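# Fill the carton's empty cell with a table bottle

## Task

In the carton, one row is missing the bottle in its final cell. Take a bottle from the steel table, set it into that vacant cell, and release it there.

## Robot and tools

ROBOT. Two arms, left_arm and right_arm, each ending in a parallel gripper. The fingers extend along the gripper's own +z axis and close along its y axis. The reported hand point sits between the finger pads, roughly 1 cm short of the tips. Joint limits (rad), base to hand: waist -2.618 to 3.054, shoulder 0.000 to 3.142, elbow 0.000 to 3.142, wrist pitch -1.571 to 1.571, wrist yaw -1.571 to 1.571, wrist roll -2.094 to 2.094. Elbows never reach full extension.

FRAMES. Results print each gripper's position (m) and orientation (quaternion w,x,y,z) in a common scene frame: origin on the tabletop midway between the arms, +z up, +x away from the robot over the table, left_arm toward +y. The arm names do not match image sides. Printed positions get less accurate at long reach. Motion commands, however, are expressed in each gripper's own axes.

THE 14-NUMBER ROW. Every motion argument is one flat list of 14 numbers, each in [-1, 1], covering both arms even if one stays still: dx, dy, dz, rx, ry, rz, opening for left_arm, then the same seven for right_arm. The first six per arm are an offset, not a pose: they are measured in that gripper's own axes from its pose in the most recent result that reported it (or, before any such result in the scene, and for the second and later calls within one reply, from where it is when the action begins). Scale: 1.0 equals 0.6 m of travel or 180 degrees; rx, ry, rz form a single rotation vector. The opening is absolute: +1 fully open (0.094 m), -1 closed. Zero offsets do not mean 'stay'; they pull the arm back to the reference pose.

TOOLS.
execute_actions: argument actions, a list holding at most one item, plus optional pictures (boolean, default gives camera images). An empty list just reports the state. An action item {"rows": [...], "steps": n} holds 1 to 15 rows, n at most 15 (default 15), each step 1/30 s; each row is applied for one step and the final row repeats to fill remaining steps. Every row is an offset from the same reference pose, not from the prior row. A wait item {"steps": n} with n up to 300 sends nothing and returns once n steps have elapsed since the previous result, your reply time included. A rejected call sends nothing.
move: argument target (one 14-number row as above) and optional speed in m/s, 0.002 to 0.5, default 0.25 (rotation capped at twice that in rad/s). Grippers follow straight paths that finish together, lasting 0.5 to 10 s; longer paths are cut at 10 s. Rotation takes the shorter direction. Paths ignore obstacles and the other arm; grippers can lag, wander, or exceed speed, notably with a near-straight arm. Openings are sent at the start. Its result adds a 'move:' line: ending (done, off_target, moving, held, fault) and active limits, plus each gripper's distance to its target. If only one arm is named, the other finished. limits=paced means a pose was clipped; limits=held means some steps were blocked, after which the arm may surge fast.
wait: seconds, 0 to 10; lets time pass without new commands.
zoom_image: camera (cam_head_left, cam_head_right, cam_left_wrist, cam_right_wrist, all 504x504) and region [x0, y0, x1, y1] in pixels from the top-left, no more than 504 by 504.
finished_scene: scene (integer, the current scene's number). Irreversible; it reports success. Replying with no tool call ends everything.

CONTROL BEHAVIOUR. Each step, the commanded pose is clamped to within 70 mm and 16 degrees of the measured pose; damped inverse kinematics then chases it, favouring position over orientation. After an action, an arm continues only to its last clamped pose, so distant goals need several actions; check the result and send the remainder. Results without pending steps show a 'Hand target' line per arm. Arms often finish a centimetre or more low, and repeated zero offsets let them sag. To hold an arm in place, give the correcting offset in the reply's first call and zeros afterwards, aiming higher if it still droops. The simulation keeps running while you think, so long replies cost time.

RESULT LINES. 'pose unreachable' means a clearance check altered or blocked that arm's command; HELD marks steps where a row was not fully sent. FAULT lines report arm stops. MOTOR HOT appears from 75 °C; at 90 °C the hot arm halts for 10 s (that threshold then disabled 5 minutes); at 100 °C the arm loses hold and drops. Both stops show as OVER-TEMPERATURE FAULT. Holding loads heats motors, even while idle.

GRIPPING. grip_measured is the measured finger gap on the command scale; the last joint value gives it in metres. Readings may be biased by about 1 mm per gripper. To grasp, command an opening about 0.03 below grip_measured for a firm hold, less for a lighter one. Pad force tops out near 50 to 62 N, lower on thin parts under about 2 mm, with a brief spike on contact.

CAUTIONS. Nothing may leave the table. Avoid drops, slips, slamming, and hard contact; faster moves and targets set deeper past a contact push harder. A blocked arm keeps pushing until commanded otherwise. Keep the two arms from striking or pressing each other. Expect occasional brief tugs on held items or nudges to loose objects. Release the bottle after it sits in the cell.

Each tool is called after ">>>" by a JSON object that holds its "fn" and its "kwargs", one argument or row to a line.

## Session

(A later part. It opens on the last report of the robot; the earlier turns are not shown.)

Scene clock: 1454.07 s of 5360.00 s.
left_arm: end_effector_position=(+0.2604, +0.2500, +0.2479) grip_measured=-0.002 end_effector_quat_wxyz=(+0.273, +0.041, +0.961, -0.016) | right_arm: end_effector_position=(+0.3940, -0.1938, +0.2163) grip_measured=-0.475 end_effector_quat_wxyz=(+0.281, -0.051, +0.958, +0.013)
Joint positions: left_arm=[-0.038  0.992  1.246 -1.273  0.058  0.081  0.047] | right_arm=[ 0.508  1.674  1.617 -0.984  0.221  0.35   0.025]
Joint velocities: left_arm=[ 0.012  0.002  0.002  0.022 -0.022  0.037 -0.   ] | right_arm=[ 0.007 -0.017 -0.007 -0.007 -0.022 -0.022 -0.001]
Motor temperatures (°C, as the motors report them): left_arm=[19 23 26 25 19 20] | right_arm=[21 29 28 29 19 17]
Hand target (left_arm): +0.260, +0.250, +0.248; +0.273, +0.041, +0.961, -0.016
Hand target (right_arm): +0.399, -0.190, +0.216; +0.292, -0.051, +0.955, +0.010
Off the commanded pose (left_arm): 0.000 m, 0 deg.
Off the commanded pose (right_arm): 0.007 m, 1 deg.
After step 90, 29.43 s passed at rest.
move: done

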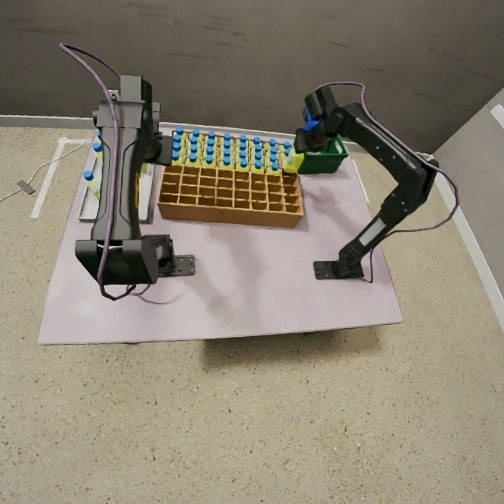

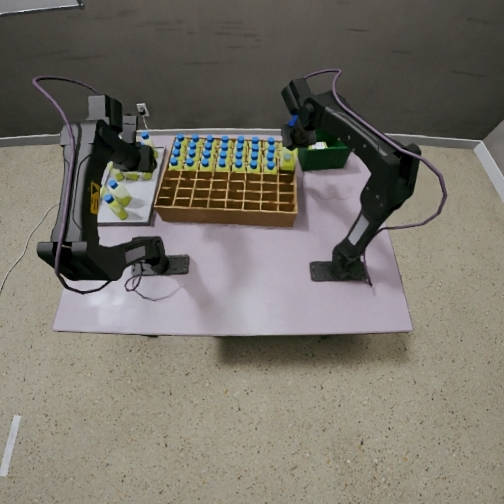

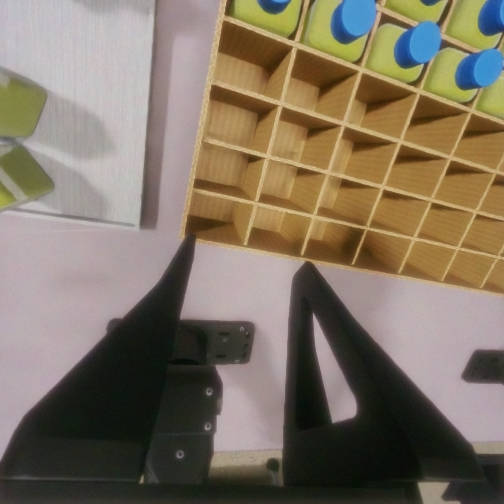

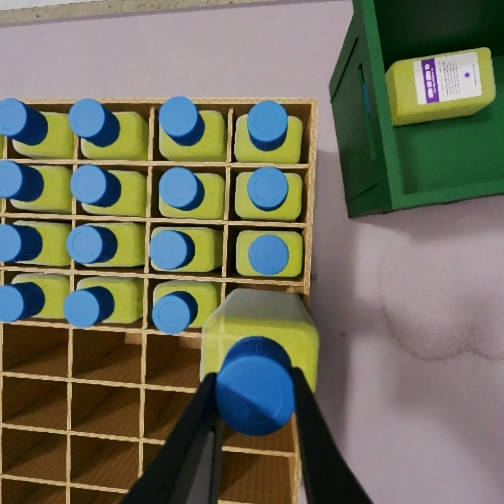

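>>> {"fn": "move", "kwargs": {
  "target": [0,0,0,0,0,0,0.0, 0.0207,0.0018,0.048,0,-0.005,0,-0.52],
  "speed": 0.02
}}

Scene clock: 1481.93 s of 5360.00 s.
left_arm: end_effector_position=(+0.2604, +0.2500, +0.2479) grip_measured=-0.002 end_effector_quat_wxyz=(+0.273, +0.041, +0.961, -0.016) | right_arm: end_effector_position=(+0.3933, -0.1941, +0.1801) grip_measured=-0.475 end_effector_quat_wxyz=(+0.271, -0.053, +0.961, +0.008)
Joint positions: left_arm=[-0.038  0.992  1.246 -1.273  0.058  0.081  0.047] | right_arm=[ 0.508  1.674  1.482 -0.871  0.221  0.349  0.025]
Joint velocities: left_arm=[-0.007  0.002 -0.007 -0.037  0.037 -0.022  0.   ] | right_arm=[-0.012  0.002 -0.012  0.037 -0.037 -0.022  0.   ]
Motor temperatures (°C, as the motors report them): left_arm=[19 23 26 25 19 20] | right_arm=[21 29 28 30 19 17]
Hand target (left_arm): +0.260, +0.250, +0.248; +0.273, +0.041, +0.961, -0.016
Hand target (right_arm): +0.398, -0.193, +0.186; +0.288, -0.051, +0.956, +0.013
Off the commanded pose (left_arm): 0.000 m, 0 deg.
Off the commanded pose (right_arm): 0.008 m, 2 deg.
After step 90, 23.07 s passed at rest.
move: done

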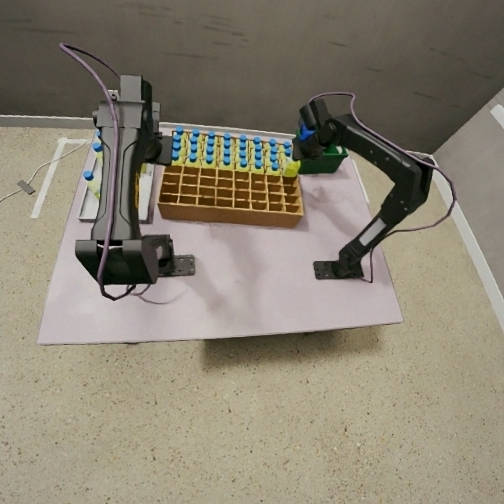

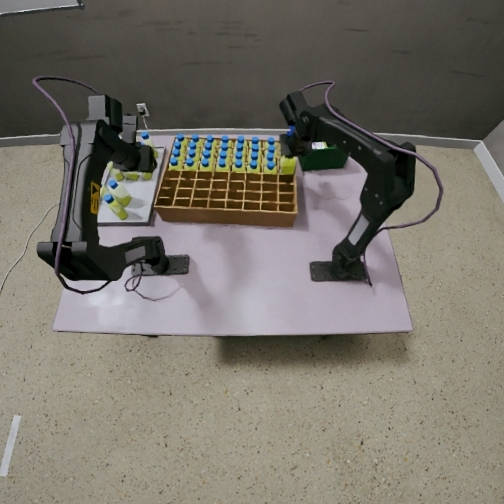

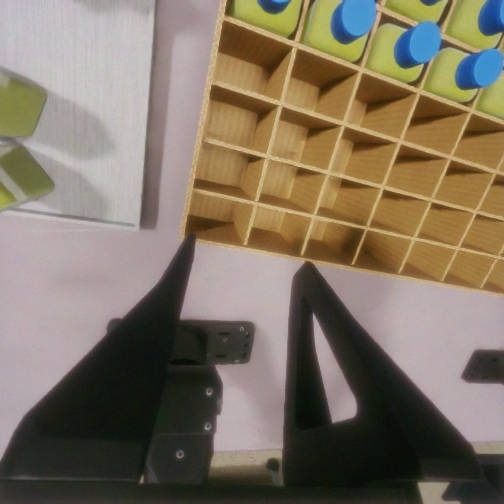

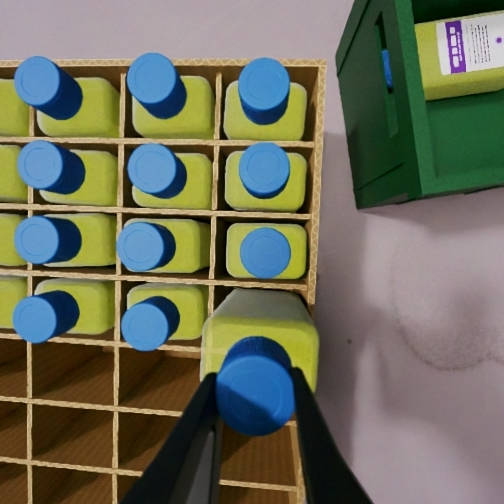

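>>> {"fn": "move", "kwargs": {
  "target": [0,0,0,0,0,0,0.0, 0.0323,0.0012,0.068,0,-0.014,0,-0.52],
  "speed": 0.025
}}

Scene clock: 1493.03 s of 5360.00 s.
left_arm: end_effector_position=(+0.2604, +0.2500, +0.2479) grip_measured=-0.002 end_effector_quat_wxyz=(+0.273, +0.041, +0.961, -0.016) | right_arm: end_effector_position=(+0.3923, -0.1942, +0.1303) grip_measured=-0.475 end_effector_quat_wxyz=(+0.274, -0.053, +0.960, +0.011)
Joint positions: left_arm=[-0.038  0.992  1.246 -1.273  0.058  0.081  0.047] | right_arm=[ 0.508  1.674  1.281 -0.662  0.218  0.349  0.025]
Joint velocities: left_arm=[ 0.022 -0.012  0.002 -0.051  0.022 -0.007  0.   ] | right_arm=[-0.002 -0.017 -0.002  0.066  0.022 -0.066  0.001]
Motor temperatures (°C, as the motors report them): left_arm=[19 23 26 25 19 20] | right_arm=[21 29 28 30 19 17]
Hand target (left_arm): +0.260, +0.250, +0.248; +0.273, +0.041, +0.961, -0.016
Hand target (right_arm): +0.398, -0.194, +0.135; +0.292, -0.052, +0.955, +0.009
Off the commanded pose (left_arm): 0.000 m, 0 deg.
Off the commanded pose (right_arm): 0.008 m, 2 deg.
After step 90, 6.03 s passed at rest.
move: done

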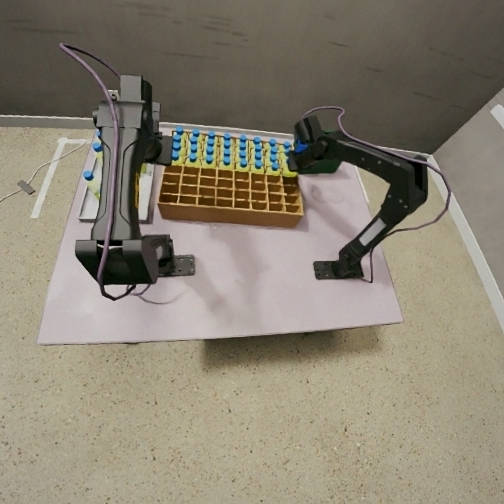

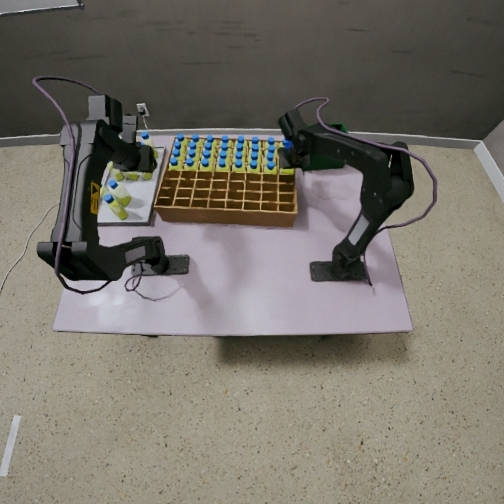

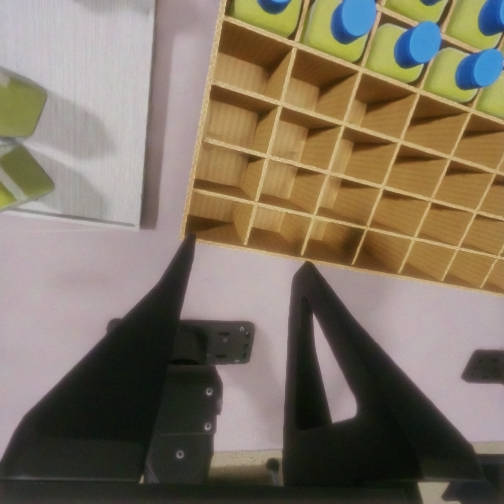

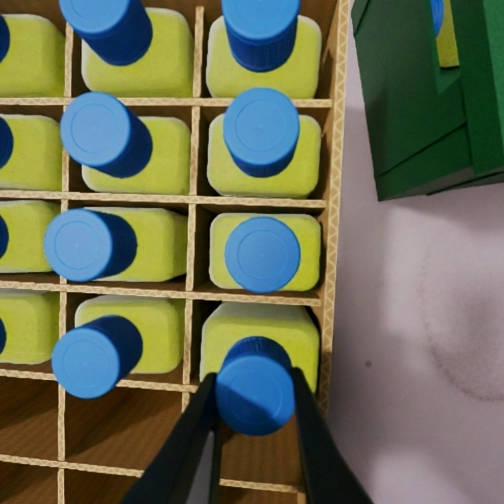

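>>> {"fn": "execute_actions", "kwargs": {
  "actions": []
}}

Scene clock: 1511.93 s of 5360.00 s.
left_arm: end_effector_position=(+0.2604, +0.2500, +0.2479) grip_measured=-0.002 end_effector_quat_wxyz=(+0.273, +0.041, +0.961, -0.016) | right_arm: end_effector_position=(+0.3928, -0.1939, +0.1306) grip_measured=-0.475 end_effector_quat_wxyz=(+0.276, -0.053, +0.960, +0.011)
Joint positions: left_arm=[-0.038  0.992  1.246 -1.273  0.058  0.081  0.047] | right_arm=[ 0.508  1.674  1.281 -0.659  0.218  0.349  0.025]
Joint velocities: left_arm=[-0.002  0.012  0.002  0.022 -0.007  0.022 -0.001] | right_arm=[ 0.007 -0.012 -0.007  0.11  -0.022  0.007 -0.001]
Motor temperatures (°C, as the motors report them): left_arm=[19 23 26 25 19 20] | right_arm=[21 30 28 30 19 17]
Hand target (left_arm): +0.260, +0.250, +0.248; +0.273, +0.041, +0.961, -0.016
Hand target (right_arm): +0.397, -0.194, +0.135; +0.292, -0.052, +0.955, +0.009
Off the commanded pose (left_arm): 0.000 m, 0 deg.
Off the commanded pose (right_arm): 0.007 m, 2 deg.
Steps of this call (steps 1 to 90: nothing new was sent; then 15.90 s passed at rest). Readings (end_effector_position):
1: left_arm (+0.2604, +0.2500, +0.2479) | right_arm (+0.3924, -0.1942, +0.1304)
2: left_arm (+0.2604, +0.2500, +0.2479) | right_arm (+0.3925, -0.1941, +0.1304)
4: left_arm (+0.2604, +0.2500, +0.2479) | right_arm (+0.3926, -0.1940, +0.1305)
8: left_arm (+0.2604, +0.2500, +0.2479) | right_arm (+0.3928, -0.1940, +0.1306)
90: the state above

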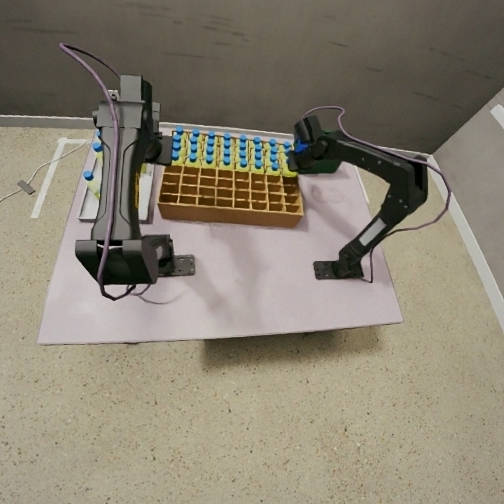

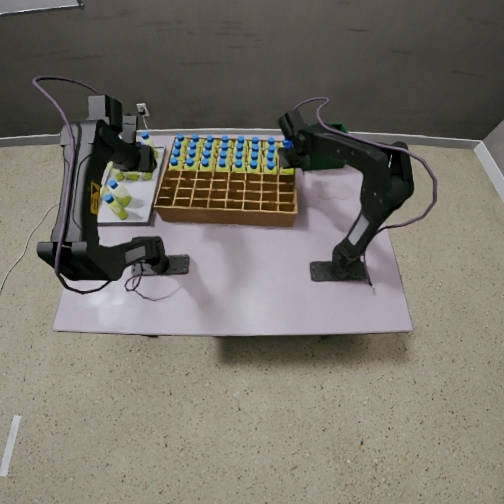

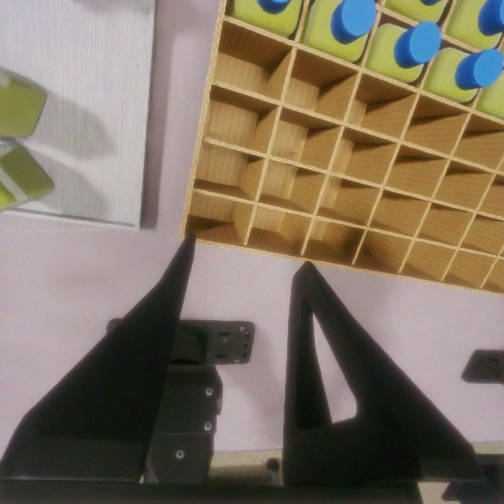

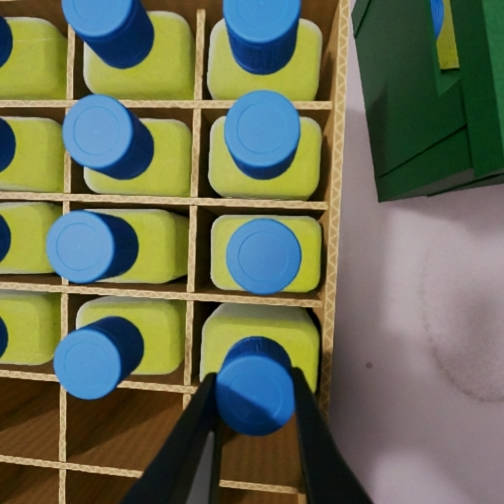

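>>> {"fn": "move", "kwargs": {
  "target": [0,0,0,0,0,0,0, 0.0064,-0.0007,0.0227,0,-0.01,0,-0.52],
  "speed": 0.015
}}

Scene clock: 1518.23 s of 5360.00 s.
left_arm: end_effector_position=(+0.2604, +0.2500, +0.2479) grip_measured=-0.002 end_effector_quat_wxyz=(+0.273, +0.041, +0.961, -0.016) | right_arm: end_effector_position=(+0.3951, -0.1935, +0.1205) grip_measured=-0.475 end_effector_quat_wxyz=(+0.286, -0.052, +0.957, +0.014)
Joint positions: left_arm=[-0.038  0.992  1.246 -1.273  0.058  0.081  0.047] | right_arm=[ 0.508  1.674  1.229 -0.585  0.223  0.347  0.025]
Joint velocities: left_arm=[-0.002  0.002 -0.002 -0.066 -0.066 -0.066 -0.   ] | right_arm=[ 0.007  0.002 -0.002 -0.051 -0.007  0.037 -0.   ]
Motor temperatures (°C, as the motors report them): left_arm=[19 23 26 25 19 20] | right_arm=[21 30 28 30 19 17]
Hand target (left_arm): +0.260, +0.250, +0.248; +0.273, +0.041, +0.961, -0.016
Hand target (right_arm): +0.397, -0.194, +0.117; +0.290, -0.052, +0.955, +0.012
Off the commanded pose (left_arm): 0.000 m, 0 deg.
Off the commanded pose (right_arm): 0.004 m, 1 deg.
After step 90, 2.03 s passed at rest.
move: done

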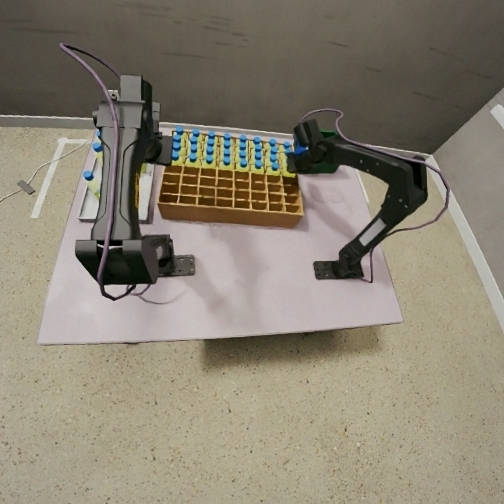

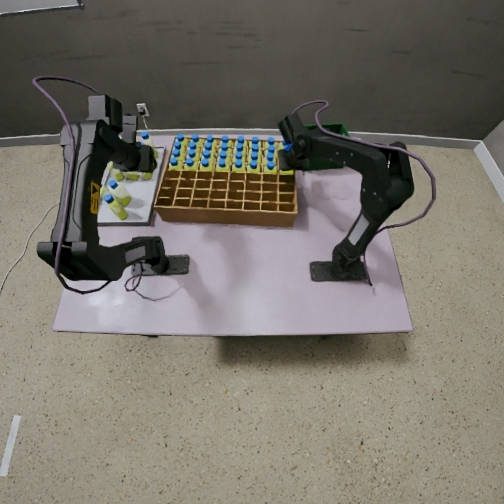

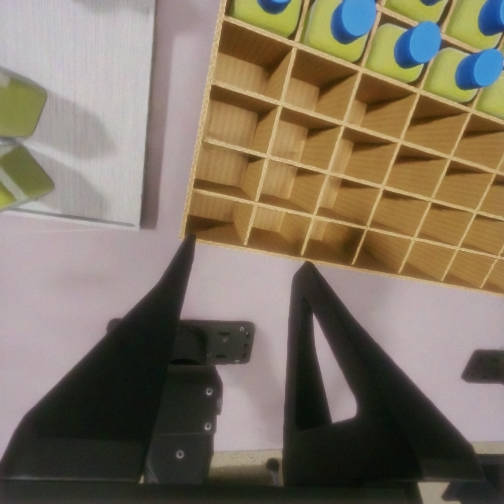

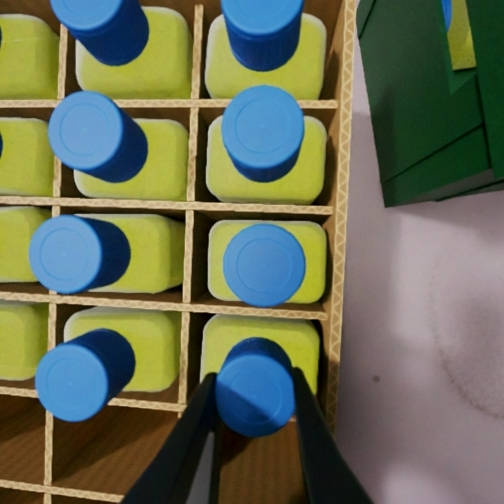

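>>> {"fn": "execute_actions", "kwargs": {
  "actions": [
    {"rows": [[0,0,0,0,0,0,0, 0,0,0,0,0,0,-0.42],[0,0,0,0,0,0,0, 0,0,0,0,0,0,-0.42],[0,0,0,0,0,0,0, 0,0,0,0,0,0,-0.42],[0,0,0,0,0,0,0, 0,0,0,0,0,0,-0.36],[0,0,0,0,0,0,0, 0,0,0,0,0,0,-0.36],[0,0,0,0,0,0,0, 0,0,0,0,0,0,-0.3],[0,0,0,0,0,0,0, 0,0,0,0,0,0,-0.3],[0,0,0,0,0,0,0, 0,0,0,0,0,0,-0.2],[0,0,0,0,0,0,0, 0,0,0,0,0,0,-0.2],[0,0,0,0,0,0,0, 0,0,0,0,0,0,-0.1]], "steps": 15}
  ]
}}

Scene clock: 1525.20 s of 5360.00 s.
left_arm: end_effector_position=(+0.2604, +0.2500, +0.2479) grip_measured=-0.002 end_effector_quat_wxyz=(+0.273, +0.041, +0.961, -0.016) | right_arm: end_effector_position=(+0.3952, -0.1934, +0.1205) grip_measured=-0.102 end_effector_quat_wxyz=(+0.286, -0.052, +0.957, +0.014)
Joint positions: left_arm=[-0.038  0.992  1.246 -1.273  0.058  0.081  0.047] | right_arm=[ 0.508  1.674  1.228 -0.584  0.223  0.346  0.042]
Joint velocities: left_arm=[-0.012 -0.002  0.002 -0.007  0.095 -0.007 -0.001] | right_arm=[ 0.017 -0.017 -0.032 -0.051 -0.007 -0.066  0.001]
Motor temperatures (°C, as the motors report them): left_arm=[19 23 26 25 19 20] | right_arm=[21 30 28 30 19 17]
Hand target (left_arm): +0.260, +0.250, +0.248; +0.273, +0.041, +0.961, -0.016
Hand target (right_arm): +0.395, -0.193, +0.120; +0.286, -0.052, +0.957, +0.014
Off the commanded pose (left_arm): 0.000 m, 0 deg.
Off the commanded pose (right_arm): 0.000 m, 0 deg.
Steps of this call (steps 1 to 90: nothing new was sent; then 3.47 s passed at rest; steps 91 to 105: all 15 steps of this action). Readings (end_effector_position):
91: left_arm (+0.2604, +0.2500, +0.2479) | right_arm (+0.3952, -0.1934, +0.1205)
92: left_arm (+0.2604, +0.2500, +0.2479) | right_arm (+0.3952, -0.1934, +0.1205)
94: left_arm (+0.2604, +0.2500, +0.2479) | right_arm (+0.3952, -0.1934, +0.1205)
98: left_arm (+0.2604, +0.2500, +0.2479) | right_arm (+0.3952, -0.1934, +0.1205)
105: the state above

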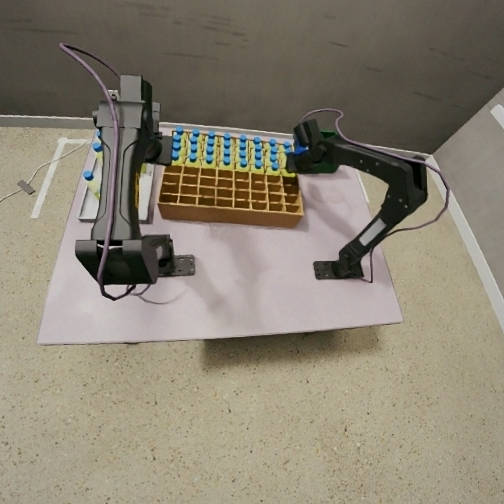

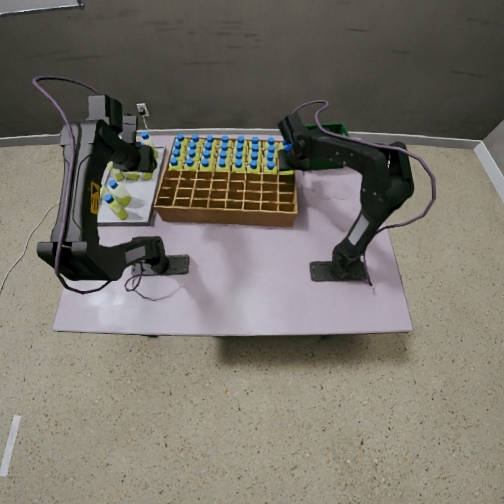

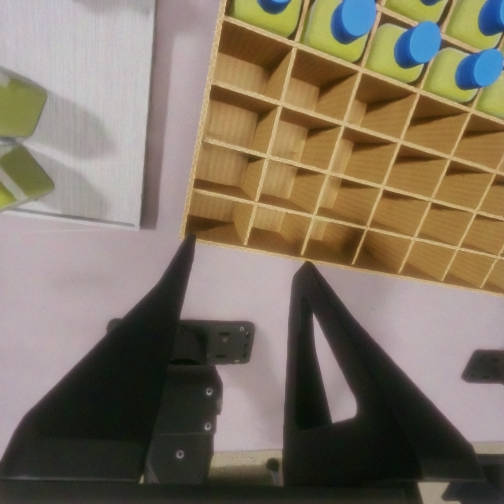

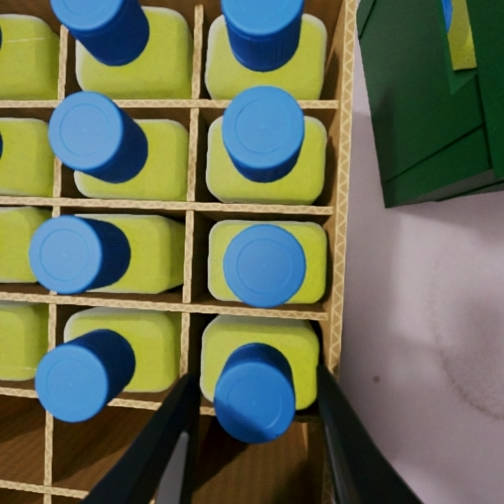

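Released. Retreating.

>>> {"fn": "move", "kwargs": {
  "target": [0,0,0,0,0,0,0, 0,0,-0.18,0,0,0,-0.1],
  "speed": 0.12
}}

Scene clock: 1528.30 s of 5360.00 s.
left_arm: end_effector_position=(+0.2604, +0.2500, +0.2479) grip_measured=-0.002 end_effector_quat_wxyz=(+0.273, +0.041, +0.961, -0.016) | right_arm: end_effector_position=(+0.3383, -0.1977, +0.1987) grip_measured=-0.102 end_effector_quat_wxyz=(+0.273, -0.054, +0.960, +0.014)
Joint positions: left_arm=[-0.038  0.992  1.246 -1.273  0.058  0.081  0.047] | right_arm=[ 0.587  1.492  1.371 -0.95   0.25   0.419  0.042]
Joint velocities: left_arm=[ 0.012 -0.027 -0.012 -0.022  0.022  0.007  0.001] | right_arm=[ 0.012 -0.037  0.002  0.095 -0.007 -0.022 -0.001]
Motor temperatures (°C, as the motors report them): left_arm=[19 23 26 25 19 20] | right_arm=[21 30 28 30 19 17]
Hand target (left_arm): +0.260, +0.250, +0.248; +0.273, +0.041, +0.961, -0.016
Hand target (right_arm): +0.337, -0.198, +0.211; +0.286, -0.052, +0.957, +0.014
Off the commanded pose (left_arm): 0.000 m, 0 deg.
Off the commanded pose (right_arm): 0.012 m, 2 deg.
move: off_target (right_arm)

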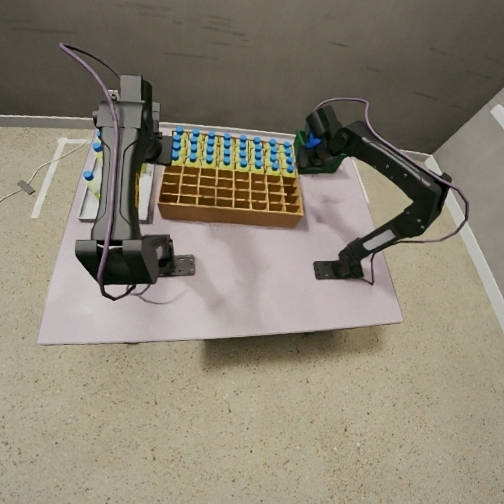

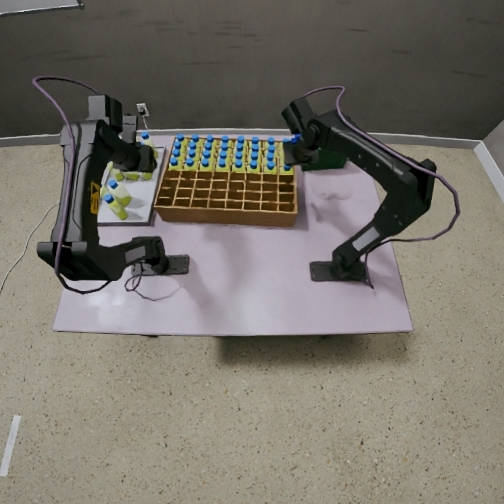

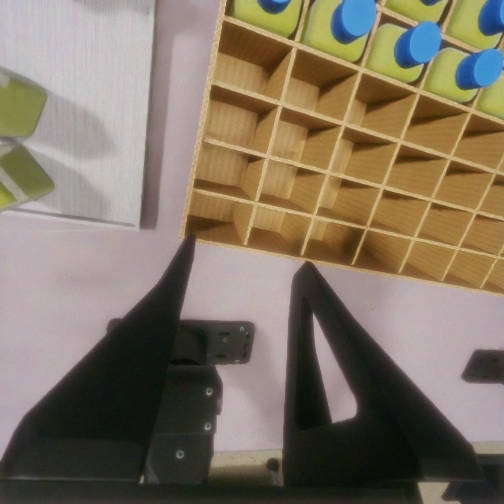

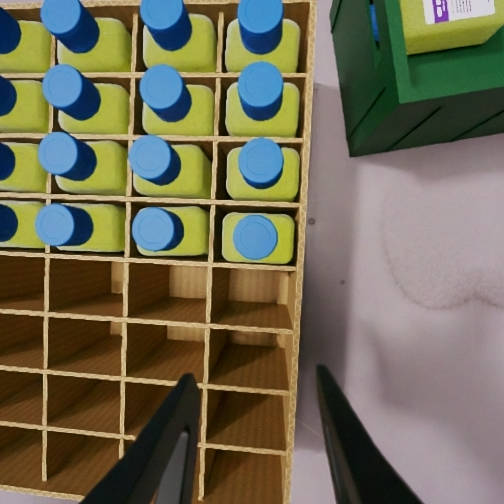

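The bottle is seated in the cell, level with its neighbours.

>>> {"fn": "finished_scene", "kwargs": {
  "scene": 2
}}

The scene is finished: the task was done.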